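# Slide the folded letter fully into the envelope

## Task

Insert the letter, keeping its existing fold, completely inside the envelope. Never press or pinch it into a fresh crease anywhere, not even for a moment. At the end the letter and the envelope's pocket must be smooth and the envelope must lie flat on the table. The grippers must have released and backed away, and everything must stay in place with no robot support.

## Robot and tools

Robot: two 6-joint arms, left_arm and right_arm, each with a two-finger parallel gripper and a wrist camera. Their bases sit near the near edge of the table: left_arm at about y = +0.27 m, right_arm at about y = -0.27 m. The names are labels only and do not refer to sides of any image.

Scene frame: the origin is at table-top height, between the arms and a few cm behind the table's near edge. +x points out over the table, +y toward left_arm, +z up. All reported gripper poses use this frame: a position in metres and a quaternion in wxyz order. The reported position is the point between the finger pads, about 1 cm short of the fingertips. Readings can be slightly off, more so at long reach.

Gripper axes: the fingers point along the gripper's own +z and close along its own y. Every motion offset you send is expressed in these gripper axes, not in the scene frame.

Row layout. One row always has 14 numbers, each from -1 to 1, even if only one arm should move. Order: left_arm dx, dy, dz, rx, ry, rz, opening, then right_arm dx, dy, dz, rx, ry, rz, opening. dx to rz are an offset, not a pose. They are measured from the gripper's measured pose at the start of the action, in that gripper's own axes. Scale: 1.0 is 0.6 m of translation or 180 degrees of rotation. rx, ry, rz form one rotation vector. Opening is absolute, not an offset: +1 is fully open (0.093 m) and -1 is closed. A row may carry 12 extra numbers from 0 to 1: stiffness scales for each joint, left_arm's six then right_arm's six. Each scale persists until you send a new one.

execute_actions(actions): a list of actions. Each action is a table of up to 15 rows, and each row lasts one 1/30 s step. A short table repeats its last row to fill 15 steps. Every row in an action is an offset from that action's start pose, not from the row before. An empty list just returns the state and images.

move(target, speed, blocking): target is one 14-number row, laid out as above. It is an offset from the pose in the latest result that showed one. Each gripper travels a straight line toward its target, and both arms finish together, in 0.5 to 10 s. speed is the top path speed in m/s, from 0.002 to 0.5, default 0.25; the turning limit is twice that in rad/s. Openings are applied at the start of the move. Paths ignore obstacles and the other arm. Grippers lag, can wander off the line and can overshoot the speed, especially with the arm near full stretch. Faster contact means harder impacts. A target set deeper past a contact presses harder. With blocking=false the result comes back after 0.5 s while the arm keeps going. Check on it with wait(0), and do not send new actions or moves until a result shows the move has ended.

The move result adds a 'move:' line. The ending can be done, off_target, moving, held or fault; if only one arm is named, the other arm finished normally. It also lists which limits acted: paced means the sent pose was clipped, held means a check blocked some steps, after which the arm may jump faster. It also gives each gripper's distance from its target.

wait(seconds): 0 to 10 s. The arms hold their last commands, and a running move continues. stop(): brakes a running move; braking needs room, and the fingers keep moving. zoom_image(camera, region): a closer look at part of a camera's latest image. region is [x0, y0, x1, y1] in pixels, at most 504x504. Cameras: cam_head_left, cam_head_right, cam_high, cam_low, cam_left_wrist, cam_right_wrist. read_manual gives only licence texts. finished_scene(scene) ends the given scene for good and reports success, so call it only after releasing and withdrawing.

Controller behaviour. At each step the command is limited to within 70 mm and 16 degrees of the measured pose. A large offset therefore may need several actions, and the arm stops at its last clipped pose. Joint friction can leave the gripper up to about 31 mm from the command, so very small commands may do nothing. Position takes priority over orientation when both cannot be met. 'Hand target' lines show where each gripper is being driven, and a 'pose unreachable' line means a clearance check changed that arm's command. To keep an arm still, send the offset back to its wanted pose in the first call, then zeros, always with the opening it should keep.

Grip readings. grip_measured uses the opening scale. The pads meet at about -0.94, and each mm of object width adds about 0.0208. Each gripper has a fixed bias of up to 0.02. The motor keeps moving after the pads touch, so the reading barely shows contact. Sending a number below the width reading squeezes harder. To keep a hold, keep sending the closing number. Thin items get less force. Joint positions end with the finger opening in metres.

Cautions. Paper creases easily: never squeeze the letter hard between the pads or press it flat against the table with the fingertips; nudge or slide it instead. Keep the envelope flat and avoid crumpling its pocket. Avoid drops, slams and hard pushes. Do not let the arms collide. Watch the bar and plate behind the bases, which can stand up to 3 cm above the table and give no warning. Long holding heats motors: MOTOR HOT appears from 75 °C, the arm pauses at 90 °C, and at 100 °C it goes limp and falls. The robot keeps its last command while you think.

Each tool is called as name(argument=value, ...) on one line, values as JSON.

## Session

I'll start by looking at the scene.

execute_actions(actions=[])

Scene clock: 0.00 s.
left_arm: end_effector_position=(+0.3587, +0.2480, +0.4030) grip_measured=+1.000 end_effector_quat_wxyz=(+0.717, +0.023, +0.695, -0.036) | right_arm: end_effector_position=(+0.3908, -0.2344, +0.3699) grip_measured=+0.996 end_effector_quat_wxyz=(+0.691, -0.037, +0.721, +0.035)
Joint positions: left_arm=[ 0.002  1.033  1.03  -0.007  0.012 -0.006  0.093] | right_arm=[ 0.004  1.041  1.033  0.016 -0.012 -0.009  0.093]
Joint velocities: left_arm=[ 0.007 -0.002  0.002 -0.022  0.022 -0.095  0.   ] | right_arm=[-0.007  0.002  0.017 -0.051 -0.037 -0.022 -0.001]
Hand target (left_arm): +0.359, +0.248, +0.403; +0.717, +0.023, +0.695, -0.036
Hand target (right_arm): +0.391, -0.234, +0.370; +0.691, -0.037, +0.721, +0.035
Joint stiffness scale: left_arm=[1. 1. 1. 1. 1. 1.] | right_arm=[1. 1. 1. 1. 1. 1.]

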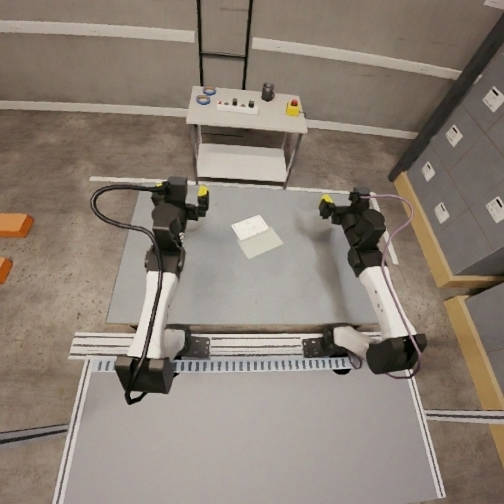

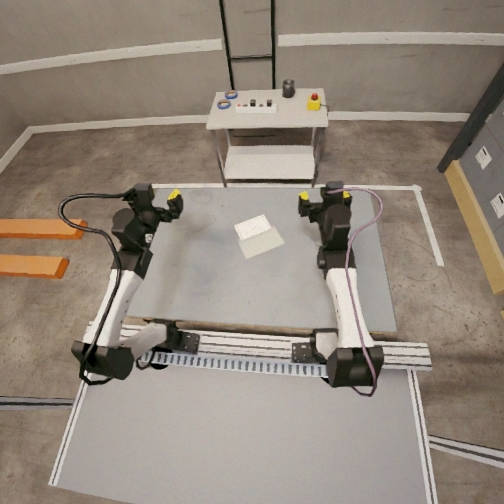

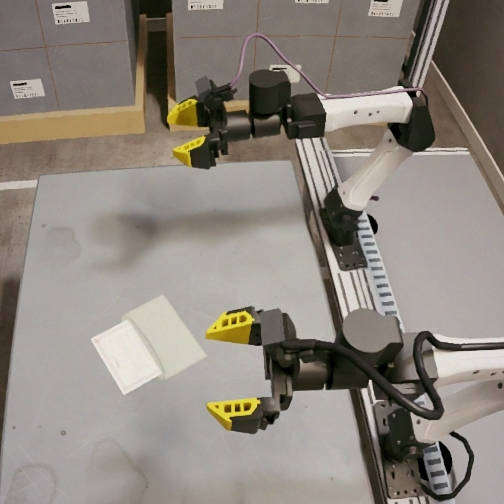

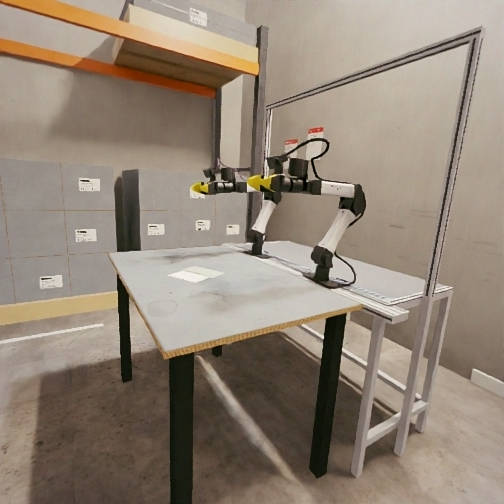

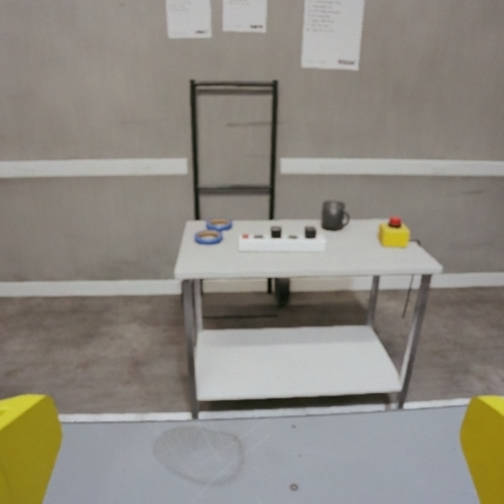

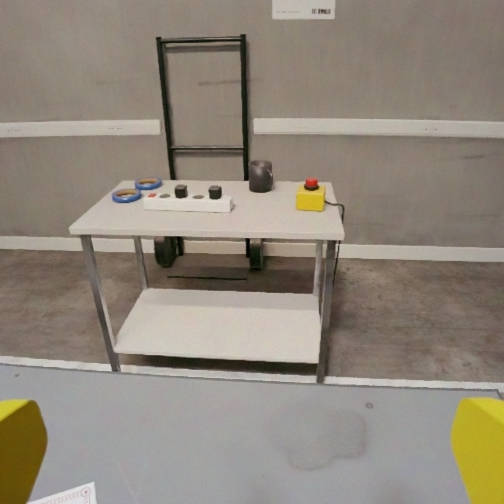

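zoom_image(camera="cam_high", region=[70, 270, 230, 410])

zoom_image(camera="cam_head_left", region=[215, 200, 300, 270])

zoom_image(camera="cam_low", region=[150, 250, 240, 300])

Region (70, 270, 230, 410) of cam_high's 504x504 image, scaled by 3.150, with more detail than that image has; it fills the top 441 rows of this view, and the rest is white.

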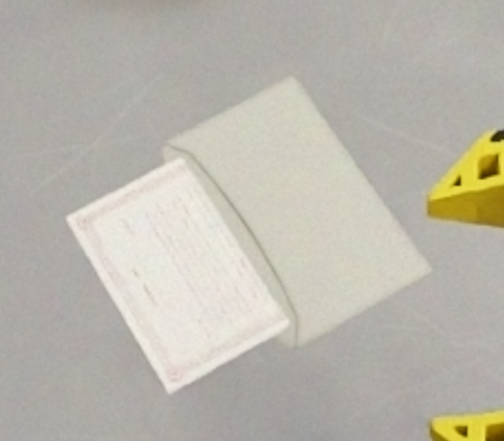

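Region (215, 200, 300, 270) of cam_head_left's 504x504 image, scaled by 5.929, with more detail than that image has; it fills the top 415 rows of this view, and the rest is white.

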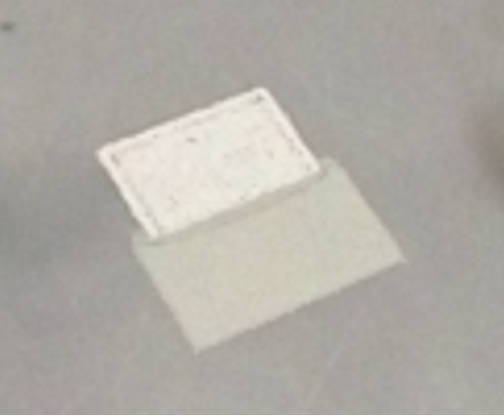

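Region (150, 250, 240, 300) of cam_low's 504x504 image, scaled by 5.600, with more detail than that image has.

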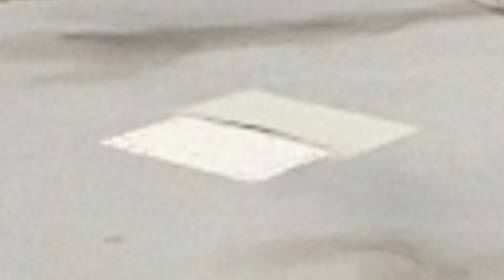

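move(target=[0.4322, -0.169, 0.2368, 0.3069, 0.2396, 0.1269, 1.0, 0.3803, 0.3542, 0.0678, -0.1102, 0.2337, -0.0482, 1.0], speed=0.25)

Scene clock: 123.33 s.
left_arm: end_effector_position=(+0.4993, +0.1420, +0.1541) grip_measured=+1.000 end_effector_quat_wxyz=(+0.324, +0.467, +0.798, -0.197) | right_arm: end_effector_position=(+0.4015, -0.0255, +0.1413) grip_measured=+0.996 end_effector_quat_wxyz=(+0.378, -0.211, +0.897, +0.089)
Joint positions: left_arm=[ 0.01   2.165  1.922 -0.893  0.627  0.842  0.093] | right_arm=[ 0.509  1.632  1.224 -0.327  0.117  0.07   0.093]
Joint velocities: left_arm=[-0.007 -0.002 -0.007 -0.051  0.007 -0.037  0.   ] | right_arm=[-0.007  0.012 -0.012  0.007  0.007 -0.007  0.   ]
Hand target (left_arm): +0.501, +0.134, +0.158; +0.328, +0.476, +0.790, -0.202
Hand target (right_arm): +0.400, -0.019, +0.142; +0.372, -0.214, +0.898, +0.096
Off the commanded pose (left_arm): 0.013 m, 2 deg.
Off the commanded pose (right_arm): 0.006 m, 1 deg.
Joint stiffness scale: left_arm=[1. 1. 1. 1. 1. 1.] | right_arm=[1. 1. 1. 1. 1. 1.]
move: off_target (left_arm)
camera_calibration (this result's frames):
cam_left_wrist: T_world_to_cam=[[-0.868294, -0.496045, -0.00222992, 0.51035], [-0.464211, 0.814139, -0.348834, 0.213798], [0.174853, -0.301856, -0.937182, 0.180555], [0, 0, 0, 1]] pos_world=[0.51081, 0.133597, 0.244931]
cam_right_wrist: T_world_to_cam=[[0.424574, -0.905274, 0.0147108, -0.192825], [-0.842285, -0.400888, -0.360339, 0.420166], [0.332103, 0.1406, -0.932705, 0.0856966], [0, 0, 0, 1]] pos_world=[0.407308, -0.0181687, 0.234169]

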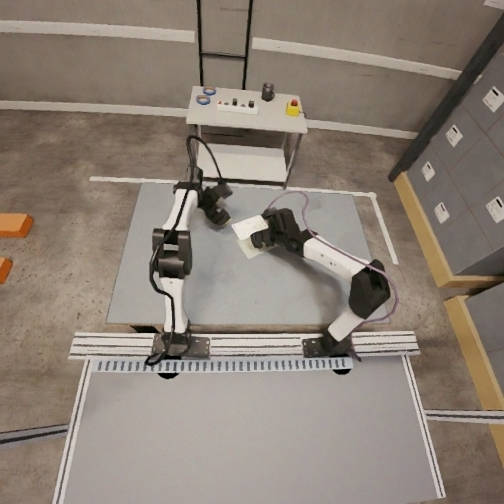

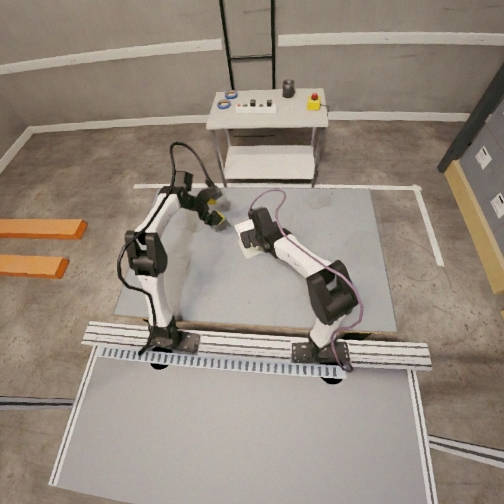

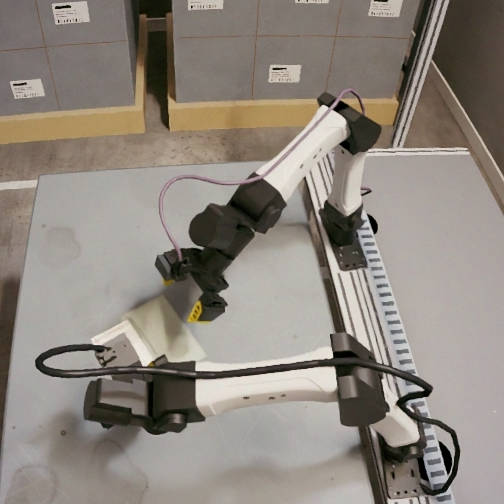

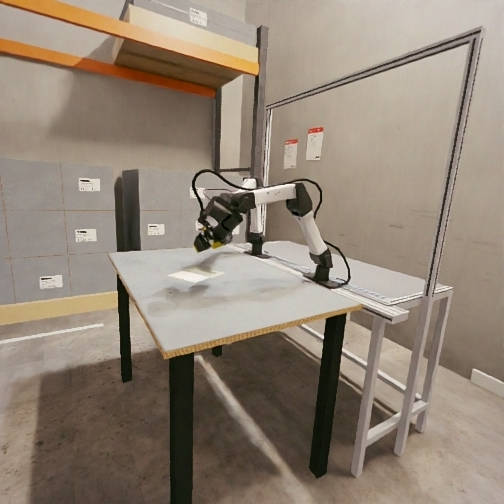

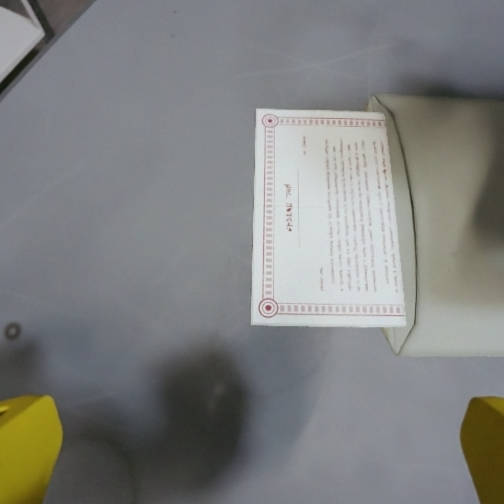

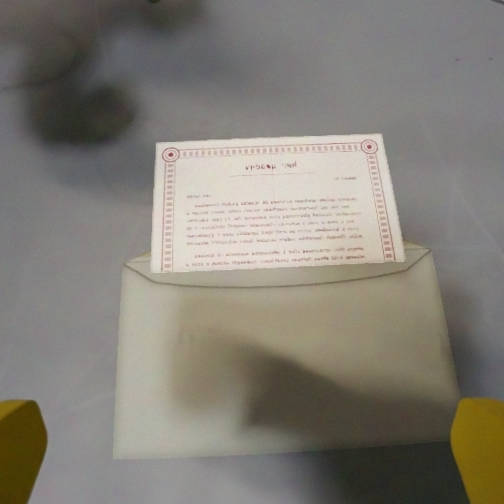

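zoom_image(camera="cam_left_wrist", region=[330, 80, 504, 240])

zoom_image(camera="cam_left_wrist", region=[330, 220, 504, 380])

zoom_image(camera="cam_low", region=[160, 258, 230, 290])

Region (330, 80, 504, 240) of cam_left_wrist's 504x504 image, scaled by 2.897, with more detail than that image has; it fills the top 463 rows of this view, and the rest is white.

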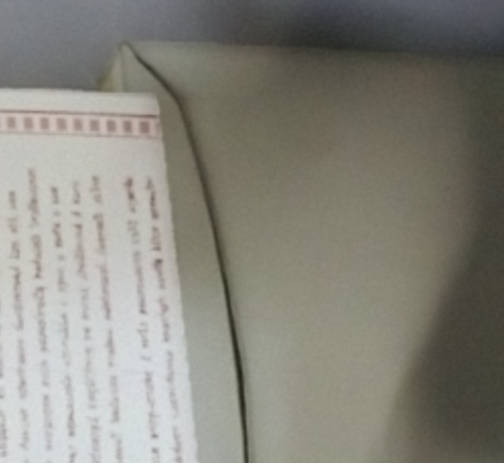

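Region (330, 220, 504, 380) of cam_left_wrist's 504x504 image, scaled by 2.897, with more detail than that image has; it fills the top 463 rows of this view, and the rest is white.

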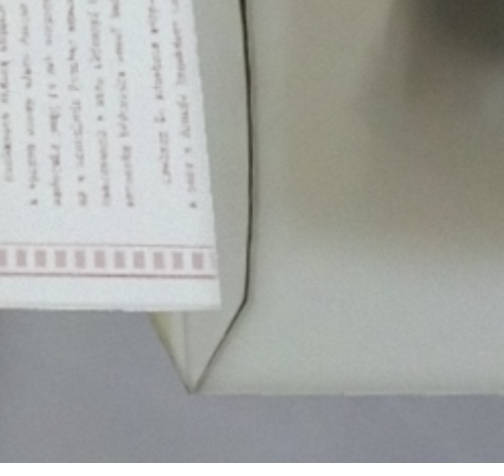

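Region (160, 258, 230, 290) of cam_low's 504x504 image, scaled by 7.200, with more detail than that image has; it fills the top 230 rows of this view, and the rest is white.

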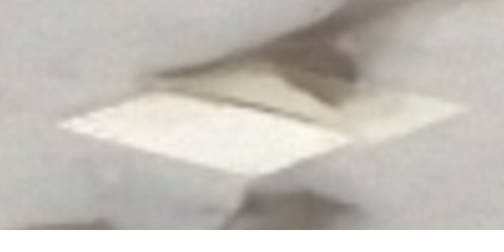

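move(target=[-0.0407, -0.0617, 0.261, 0, 0, 0, -0.3, 0.1052, -0.0288, 0.0863, 0, 0, 0, 0.8], speed=0.15)

Scene clock: 176.33 s.
left_arm: end_effector_position=(+0.5185, +0.0183, +0.0508) grip_measured=-0.298 end_effector_quat_wxyz=(+0.304, +0.468, +0.804, -0.206) | right_arm: end_effector_position=(+0.4073, -0.0421, +0.0754) grip_measured=+0.802 end_effector_quat_wxyz=(+0.393, -0.204, +0.892, +0.090)
Joint positions: left_arm=[-0.237  2.4    1.896 -0.54   0.517  0.592  0.031] | right_arm=[0.457 1.695 0.992 0.003 0.088 0.041 0.084]
Joint velocities: left_arm=[-0.007 -0.002 -0.022 -0.022 -0.037  0.051 -0.001] | right_arm=[-0.007  0.012  0.002  0.037  0.007  0.066 -0.   ]
Hand target (left_arm): +0.529, +0.015, +0.059; +0.323, +0.468, +0.799, -0.197
Hand target (right_arm): +0.402, -0.045, +0.061; +0.378, -0.211, +0.897, +0.088
Off the commanded pose (left_arm): 0.015 m, 3 deg.
Off the commanded pose (right_arm): 0.016 m, 2 deg.
Joint stiffness scale: left_arm=[1. 1. 1. 1. 1. 1.] | right_arm=[1. 1. 1. 1. 1. 1.]
move: off_target (left_arm, right_arm)
camera_calibration (this result's frames):
cam_left_wrist: T_world_to_cam=[[-0.872636, -0.487328, 0.0319037, 0.465852], [-0.470714, 0.82188, -0.320844, 0.28917], [0.130135, -0.294998, -0.946594, 0.0666225], [0, 0, 0, 1]] pos_world=[0.533965, 0.00901338, 0.140981]
cam_right_wrist: T_world_to_cam=[[0.413103, -0.910598, 0.0125297, -0.204765], [-0.836161, -0.384713, -0.390937, 0.395144], [0.360807, 0.15102, -0.920332, 0.0123684], [0, 0, 0, 1]] pos_world=[0.41053, -0.0363096, 0.168425]

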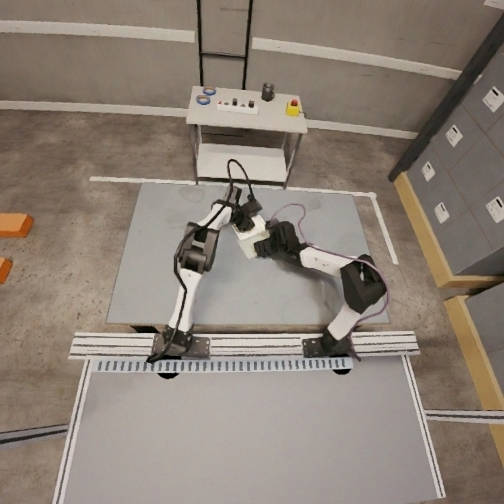

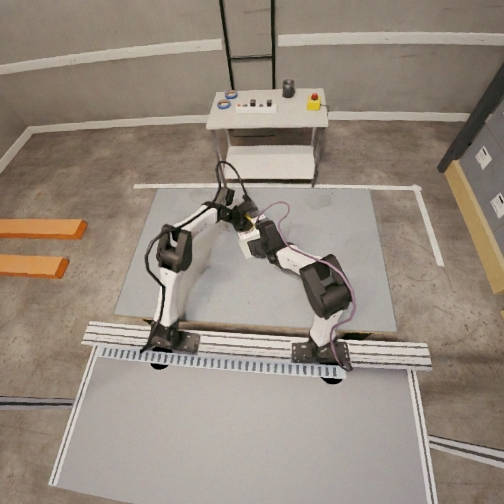

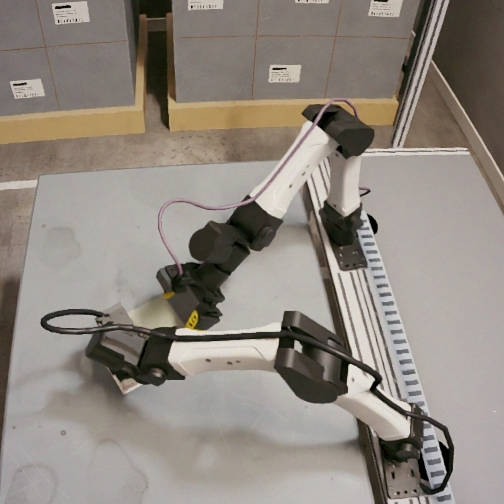

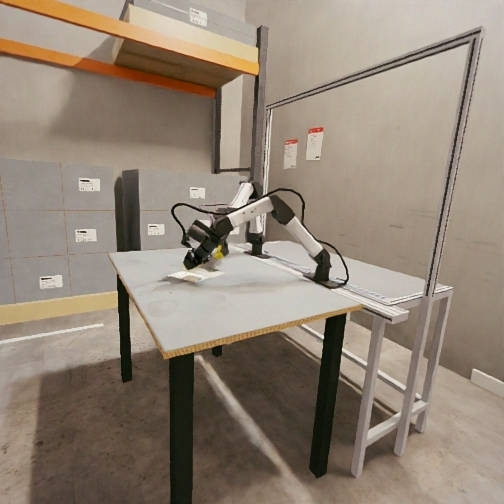

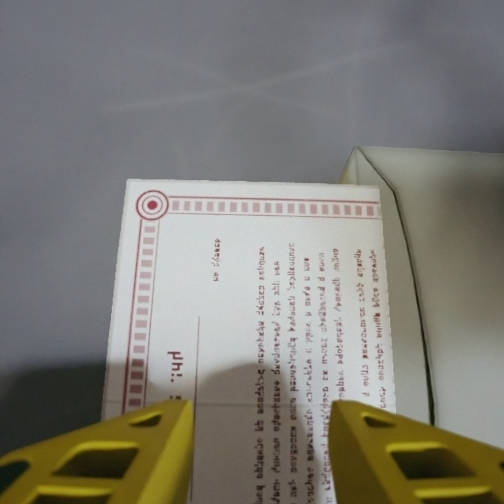

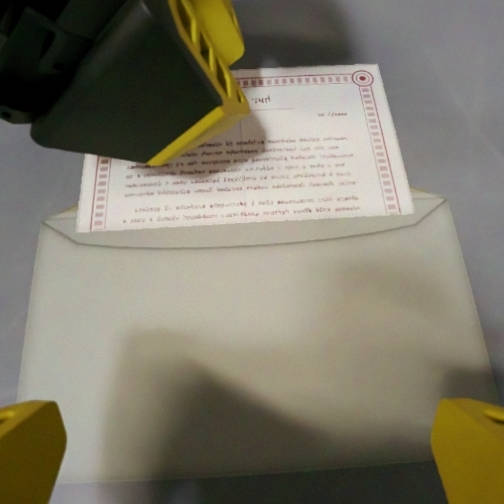

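move(target=[-0.012, 0.005, -0.003, 0, 0, 0.02, -0.3, 0.067, -0.0005, 0.0425, -0.013, 0, -0.012, 0.8], speed=0.06)

Scene clock: 205.83 s.
left_arm: end_effector_position=(+0.5191, +0.0182, +0.0565) grip_measured=-0.298 end_effector_quat_wxyz=(+0.307, +0.490, +0.792, -0.198) | right_arm: end_effector_position=(+0.4061, -0.0427, +0.0441) grip_measured=+0.802 end_effector_quat_wxyz=(+0.406, -0.222, +0.881, +0.103)
Joint positions: left_arm=[-0.237  2.4    1.921 -0.57   0.516  0.647  0.031] | right_arm=[ 0.439  1.754  0.889  0.202  0.041 -0.001  0.084]
Joint velocities: left_arm=[-0.007 -0.007 -0.012 -0.007 -0.007 -0.007 -0.001] | right_arm=[-0.012  0.002  0.017 -0.051 -0.022 -0.037  0.001]
Hand target (left_arm): +0.523, +0.016, +0.057; +0.310, +0.493, +0.789, -0.196
Hand target (right_arm): +0.399, -0.046, +0.029; +0.391, -0.229, +0.886, +0.101
Off the commanded pose (left_arm): 0.005 m, 1 deg.
Off the commanded pose (right_arm): 0.017 m, 2 deg.
Joint stiffness scale: left_arm=[1. 1. 1. 1. 1. 1.] | right_arm=[1. 1. 1. 1. 1. 1.]
move: off_target (right_arm)
camera_calibration (this result's frames):
cam_left_wrist: T_world_to_cam=[[-0.891879, -0.452265, -0.0027712, 0.477405], [-0.427776, 0.845545, -0.319471, 0.268538], [0.146829, -0.283744, -0.947592, 0.0630931], [0, 0, 0, 1]] pos_world=[0.531398, 0.00675479, 0.1469]
cam_right_wrist: T_world_to_cam=[[0.452011, -0.891935, 0.0117702, -0.219326], [-0.806409, -0.414238, -0.422033, 0.369672], [0.381301, 0.181272, -0.906504, -0.0234885], [0, 0, 0, 1]] pos_world=[0.406201, -0.0382339, 0.137303]

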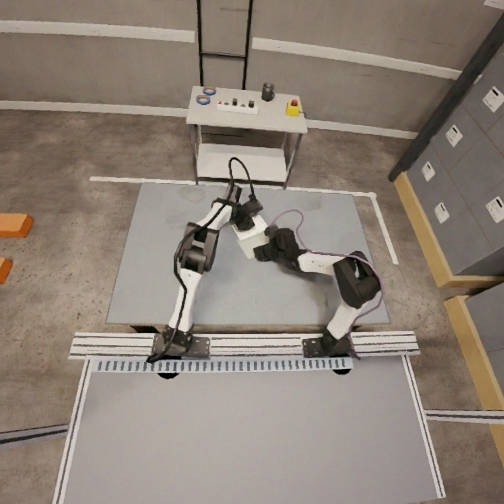

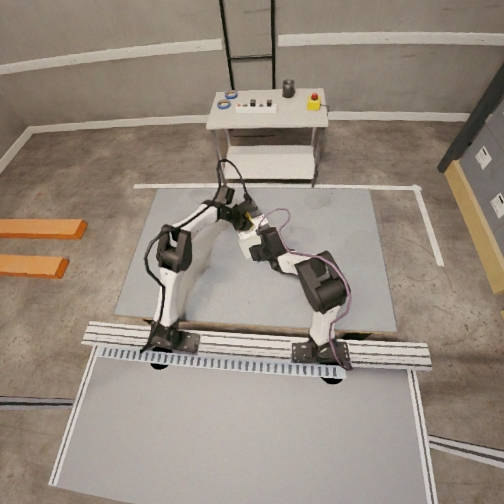

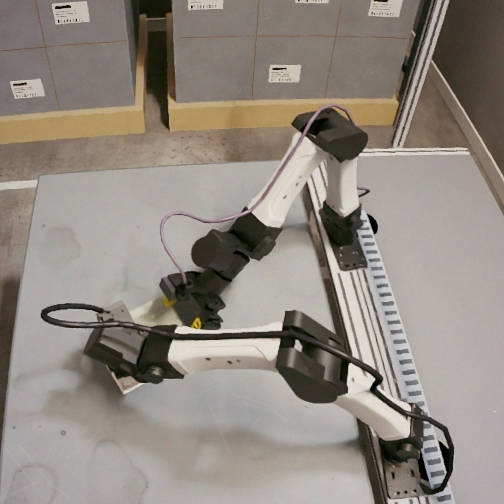

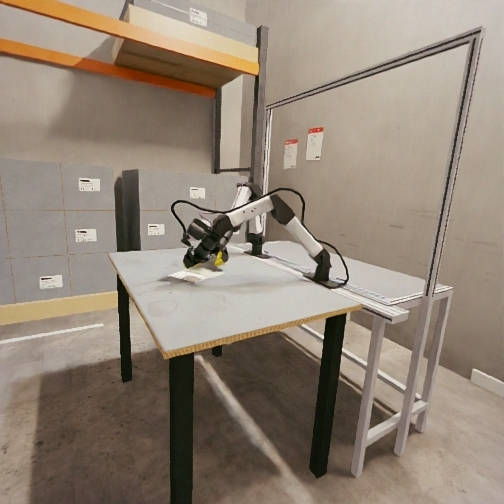

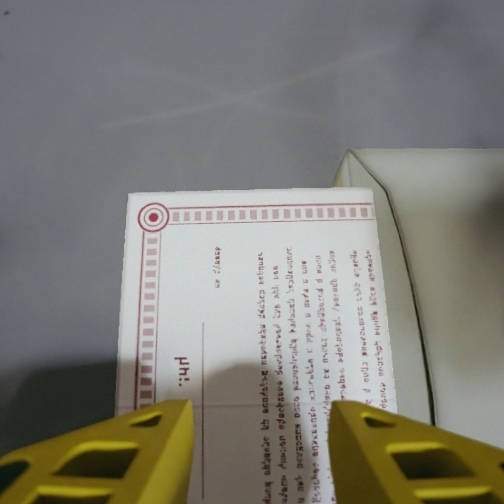

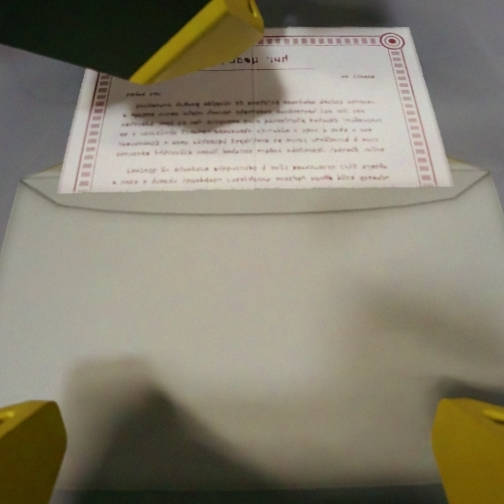

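move(target=[0.0138, 0.0048, 0.0237, 0, 0, 0.003, -0.3, 0.0525, 0.0007, 0.0155, 0, 0.011, 0, 0.8], speed=0.04)

Scene clock: 220.70 s.
left_arm: end_effector_position=(+0.5197, +0.0180, +0.0439) grip_measured=-0.298 end_effector_quat_wxyz=(+0.301, +0.490, +0.794, -0.199) | right_arm: end_effector_position=(+0.4009, -0.0451, +0.0293) grip_measured=+0.802 end_effector_quat_wxyz=(+0.405, -0.222, +0.881, +0.102)
Joint positions: left_arm=[-0.237  2.426  1.921 -0.559  0.516  0.648  0.031] | right_arm=[ 0.439  1.777  0.844  0.267  0.041 -0.002  0.084]
Joint velocities: left_arm=[-0.017 -0.007 -0.017  0.022  0.037 -0.051 -0.001] | right_arm=[-0.007  0.007 -0.007  0.007 -0.037  0.066  0.   ]
Hand target (left_arm): +0.523, +0.016, +0.041; +0.308, +0.494, +0.789, -0.196
Hand target (right_arm): +0.394, -0.049, +0.015; +0.391, -0.224, +0.887, +0.099
Off the commanded pose (left_arm): 0.005 m, 1 deg.
Off the commanded pose (right_arm): 0.017 m, 2 deg.
Joint stiffness scale: left_arm=[1. 1. 1. 1. 1. 1.] | right_arm=[1. 1. 1. 1. 1. 1.]
move: off_target (right_arm)
camera_calibration (this result's frames):
cam_left_wrist: T_world_to_cam=[[-0.892509, -0.45099, 0.00599107, 0.477757], [-0.430424, 0.847688, -0.310098, 0.265908], [0.134773, -0.279344, -0.950686, 0.0572938], [0, 0, 0, 1]] pos_world=[0.533134, 0.00606171, 0.134064]
cam_right_wrist: T_world_to_cam=[[0.452572, -0.891648, 0.0119386, -0.2192], [-0.806984, -0.415222, -0.419962, 0.358395], [0.379415, 0.180429, -0.907463, -0.0337492], [0, 0, 0, 1]] pos_world=[0.401227, -0.0405468, 0.122503]

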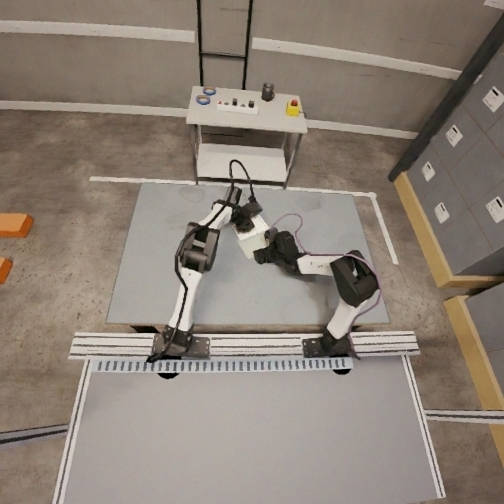

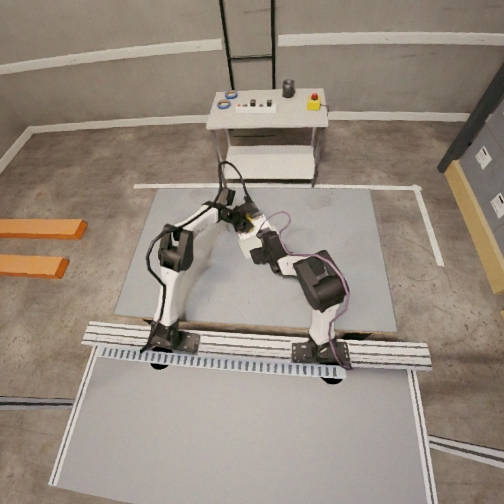

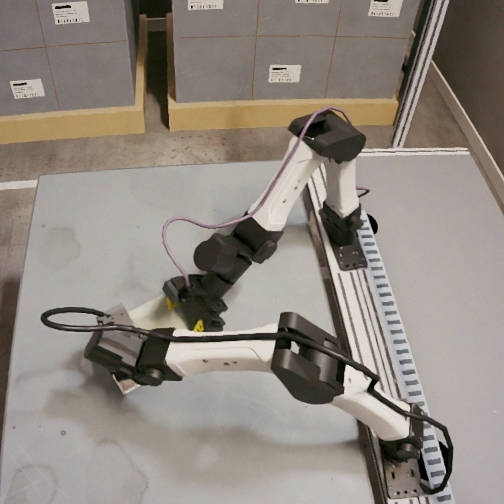

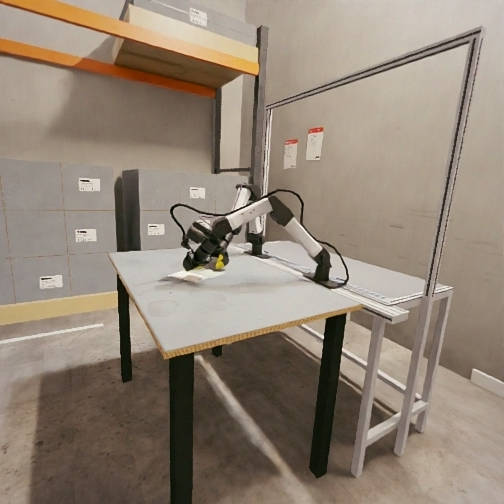

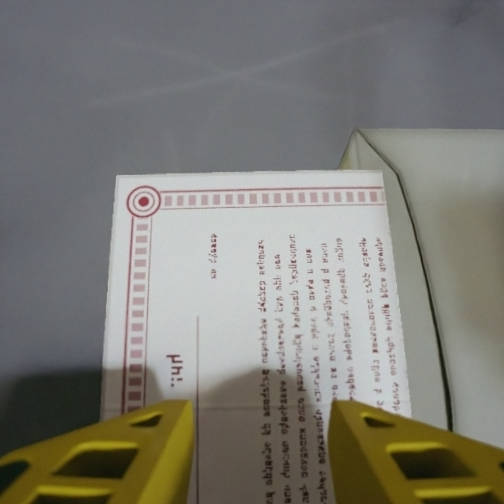

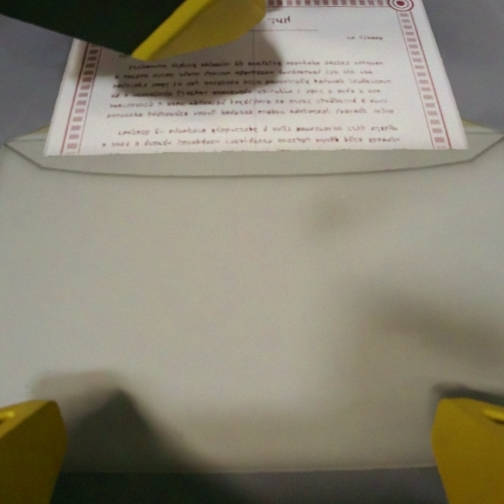

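move(target=[-0.0007, 0.0035, 0.0073, -0.0023, -0.0031, 0.005, -0.3, 0.0417, 0, 0.018, 0, 0.011, 0, 0.8], speed=0.03)

Scene clock: 228.97 s.
left_arm: end_effector_position=(+0.5199, +0.0179, +0.0439) grip_measured=-0.298 end_effector_quat_wxyz=(+0.301, +0.491, +0.793, -0.199) | right_arm: end_effector_position=(+0.4013, -0.0445, +0.0193) grip_measured=+0.802 end_effector_quat_wxyz=(+0.406, -0.222, +0.881, +0.103)
Joint positions: left_arm=[-0.237  2.426  1.921 -0.558  0.516  0.65   0.031] | right_arm=[ 0.439  1.808  0.831  0.313  0.041 -0.002  0.084]
Joint velocities: left_arm=[ 0.007 -0.012 -0.007 -0.037 -0.066 -0.066 -0.   ] | right_arm=[ 0.002  0.002  0.002 -0.066 -0.022 -0.022 -0.   ]
Hand target (left_arm): +0.523, +0.016, +0.041; +0.308, +0.494, +0.789, -0.196
Hand target (right_arm): +0.393, -0.049, +0.004; +0.389, -0.224, +0.888, +0.099
Off the commanded pose (left_arm): 0.005 m, 1 deg.
Off the commanded pose (right_arm): 0.018 m, 2 deg.
Joint stiffness scale: left_arm=[1. 1. 1. 1. 1. 1.] | right_arm=[1. 1. 1. 1. 1. 1.]
move: off_target (right_arm)
camera_calibration (this result's frames):
cam_left_wrist: T_world_to_cam=[[-0.892897, -0.450237, 0.00467731, 0.478105], [-0.429265, 0.848079, -0.310633, 0.265445], [0.135892, -0.279371, -0.950518, 0.0567583], [0, 0, 0, 1]] pos_world=[0.533132, 0.00599875, 0.13417]
cam_right_wrist: T_world_to_cam=[[0.452518, -0.891677, 0.0118546, -0.21874], [-0.806446, -0.414866, -0.421344, 0.354585], [0.38062, 0.181105, -0.906824, -0.0435542], [0, 0, 0, 1]] pos_world=[0.401515, -0.0400522, 0.112499]

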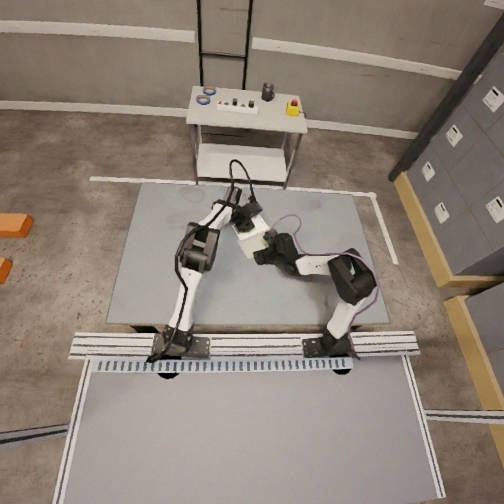

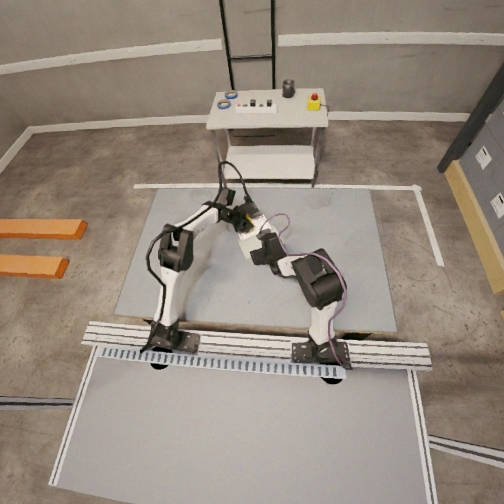

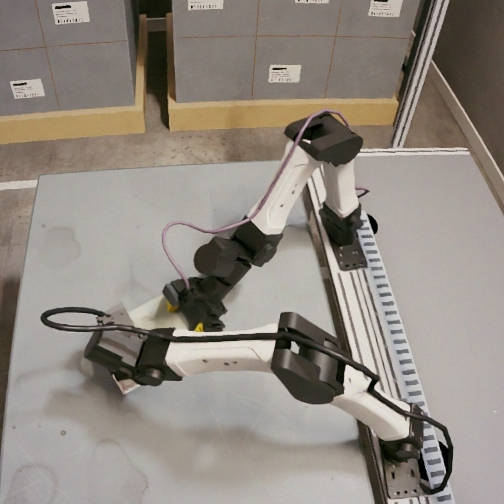

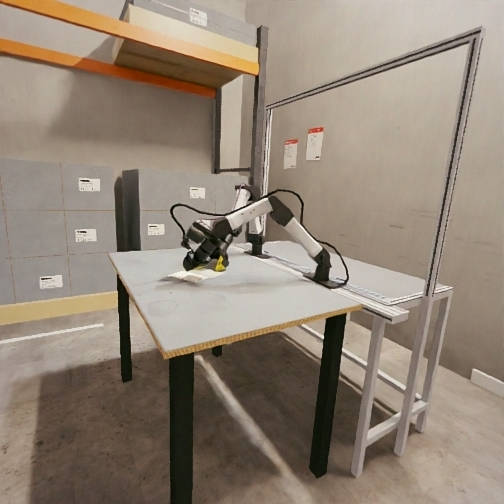

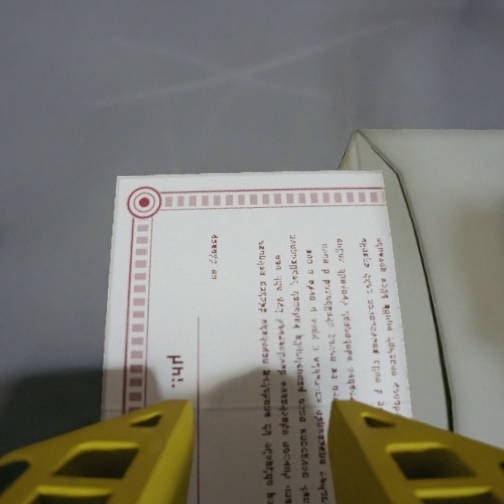

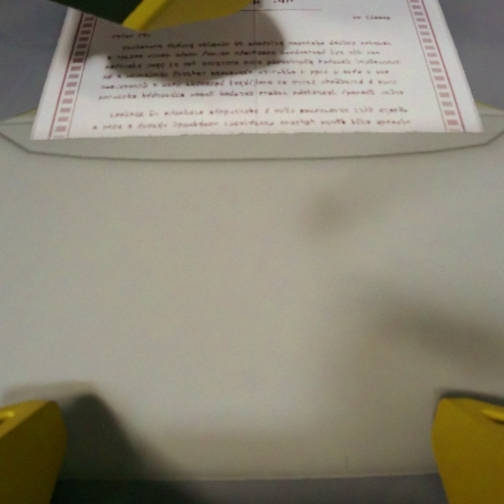

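move(target=[-0.0007, 0.0035, 0.0073, -0.0023, -0.0031, 0.005, -0.3, 0.0465, 0, 0.0148, 0, 0.011, 0, 0.8], speed=0.03)

Scene clock: 233.57 s.
left_arm: end_effector_position=(+0.5199, +0.0179, +0.0440) grip_measured=-0.298 end_effector_quat_wxyz=(+0.302, +0.491, +0.793, -0.198) | right_arm: end_effector_position=(+0.4040, -0.0429, +0.0170) grip_measured=+0.802 end_effector_quat_wxyz=(+0.418, -0.220, +0.875, +0.106)
Joint positions: left_arm=[-0.237  2.426  1.921 -0.558  0.516  0.65   0.031] | right_arm=[ 0.439  1.828  0.816  0.377  0.041 -0.002  0.084]
Joint velocities: left_arm=[ 0.002 -0.017  0.007 -0.007 -0.037  0.051  0.001] | right_arm=[ 0.002  0.012 -0.002  0.007 -0.066 -0.007 -0.001]
Hand target (left_arm): +0.523, +0.016, +0.041; +0.308, +0.495, +0.788, -0.196
Hand target (right_arm): +0.391, -0.050, -0.007; +0.390, -0.224, +0.888, +0.099
Off the commanded pose (left_arm): 0.005 m, 1 deg.
Off the commanded pose (right_arm): 0.029 m, 4 deg.
Joint stiffness scale: left_arm=[1. 1. 1. 1. 1. 1.] | right_arm=[1. 1. 1. 1. 1. 1.]
move: off_target (right_arm)
camera_calibration (this result's frames):
cam_left_wrist: T_world_to_cam=[[-0.893154, -0.449734, 0.0038917, 0.478315], [-0.428529, 0.848352, -0.310904, 0.265131], [0.136523, -0.279353, -0.950433, 0.0564528], [0, 0, 0, 1]] pos_world=[0.533118, 0.00596057, 0.134224]
cam_right_wrist: T_world_to_cam=[[0.451519, -0.892202, 0.0102638, -0.218066], [-0.796033, -0.407994, -0.447072, 0.352934], [0.403066, 0.193691, -0.894439, -0.0557246], [0, 0, 0, 1]] pos_world=[0.401869, -0.0397713, 0.110183]

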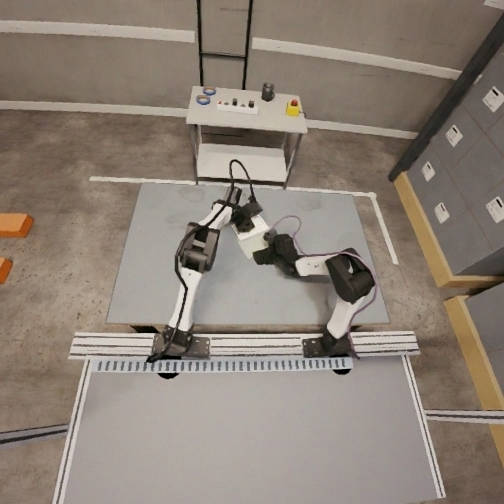

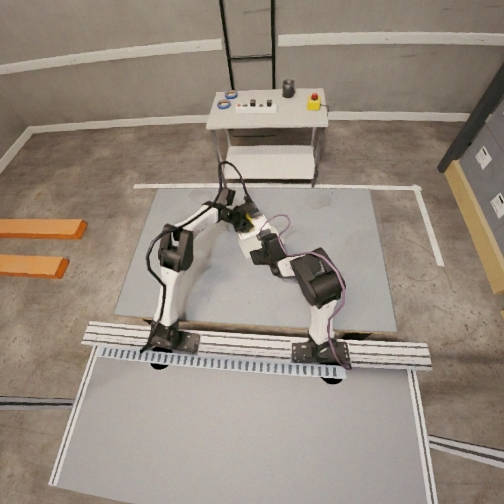

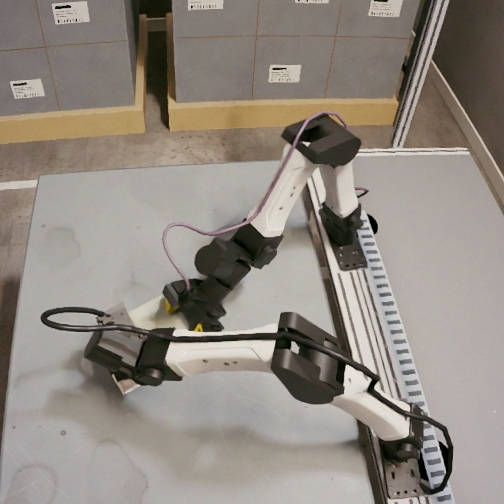

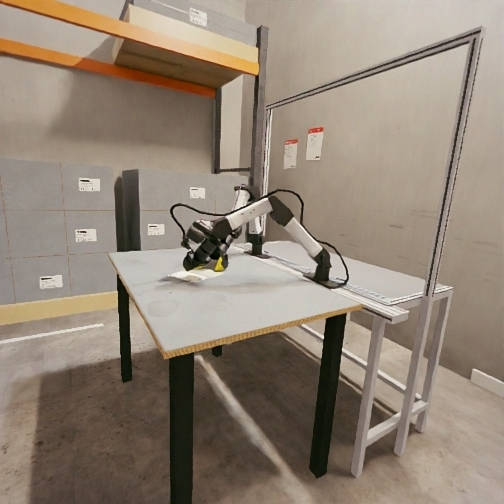

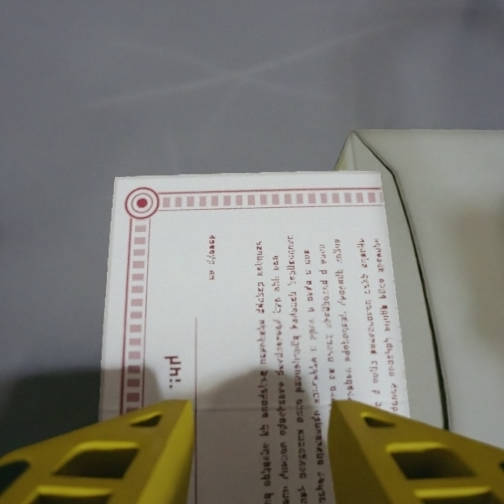

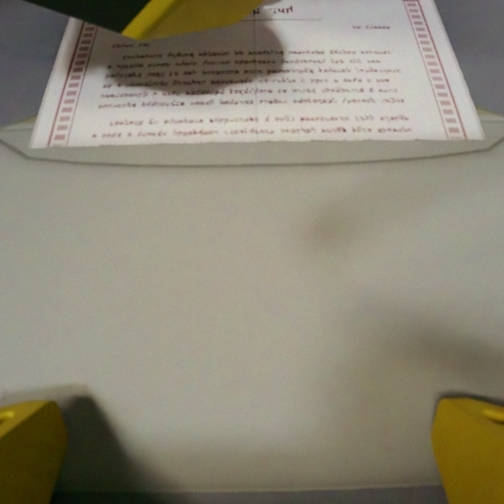

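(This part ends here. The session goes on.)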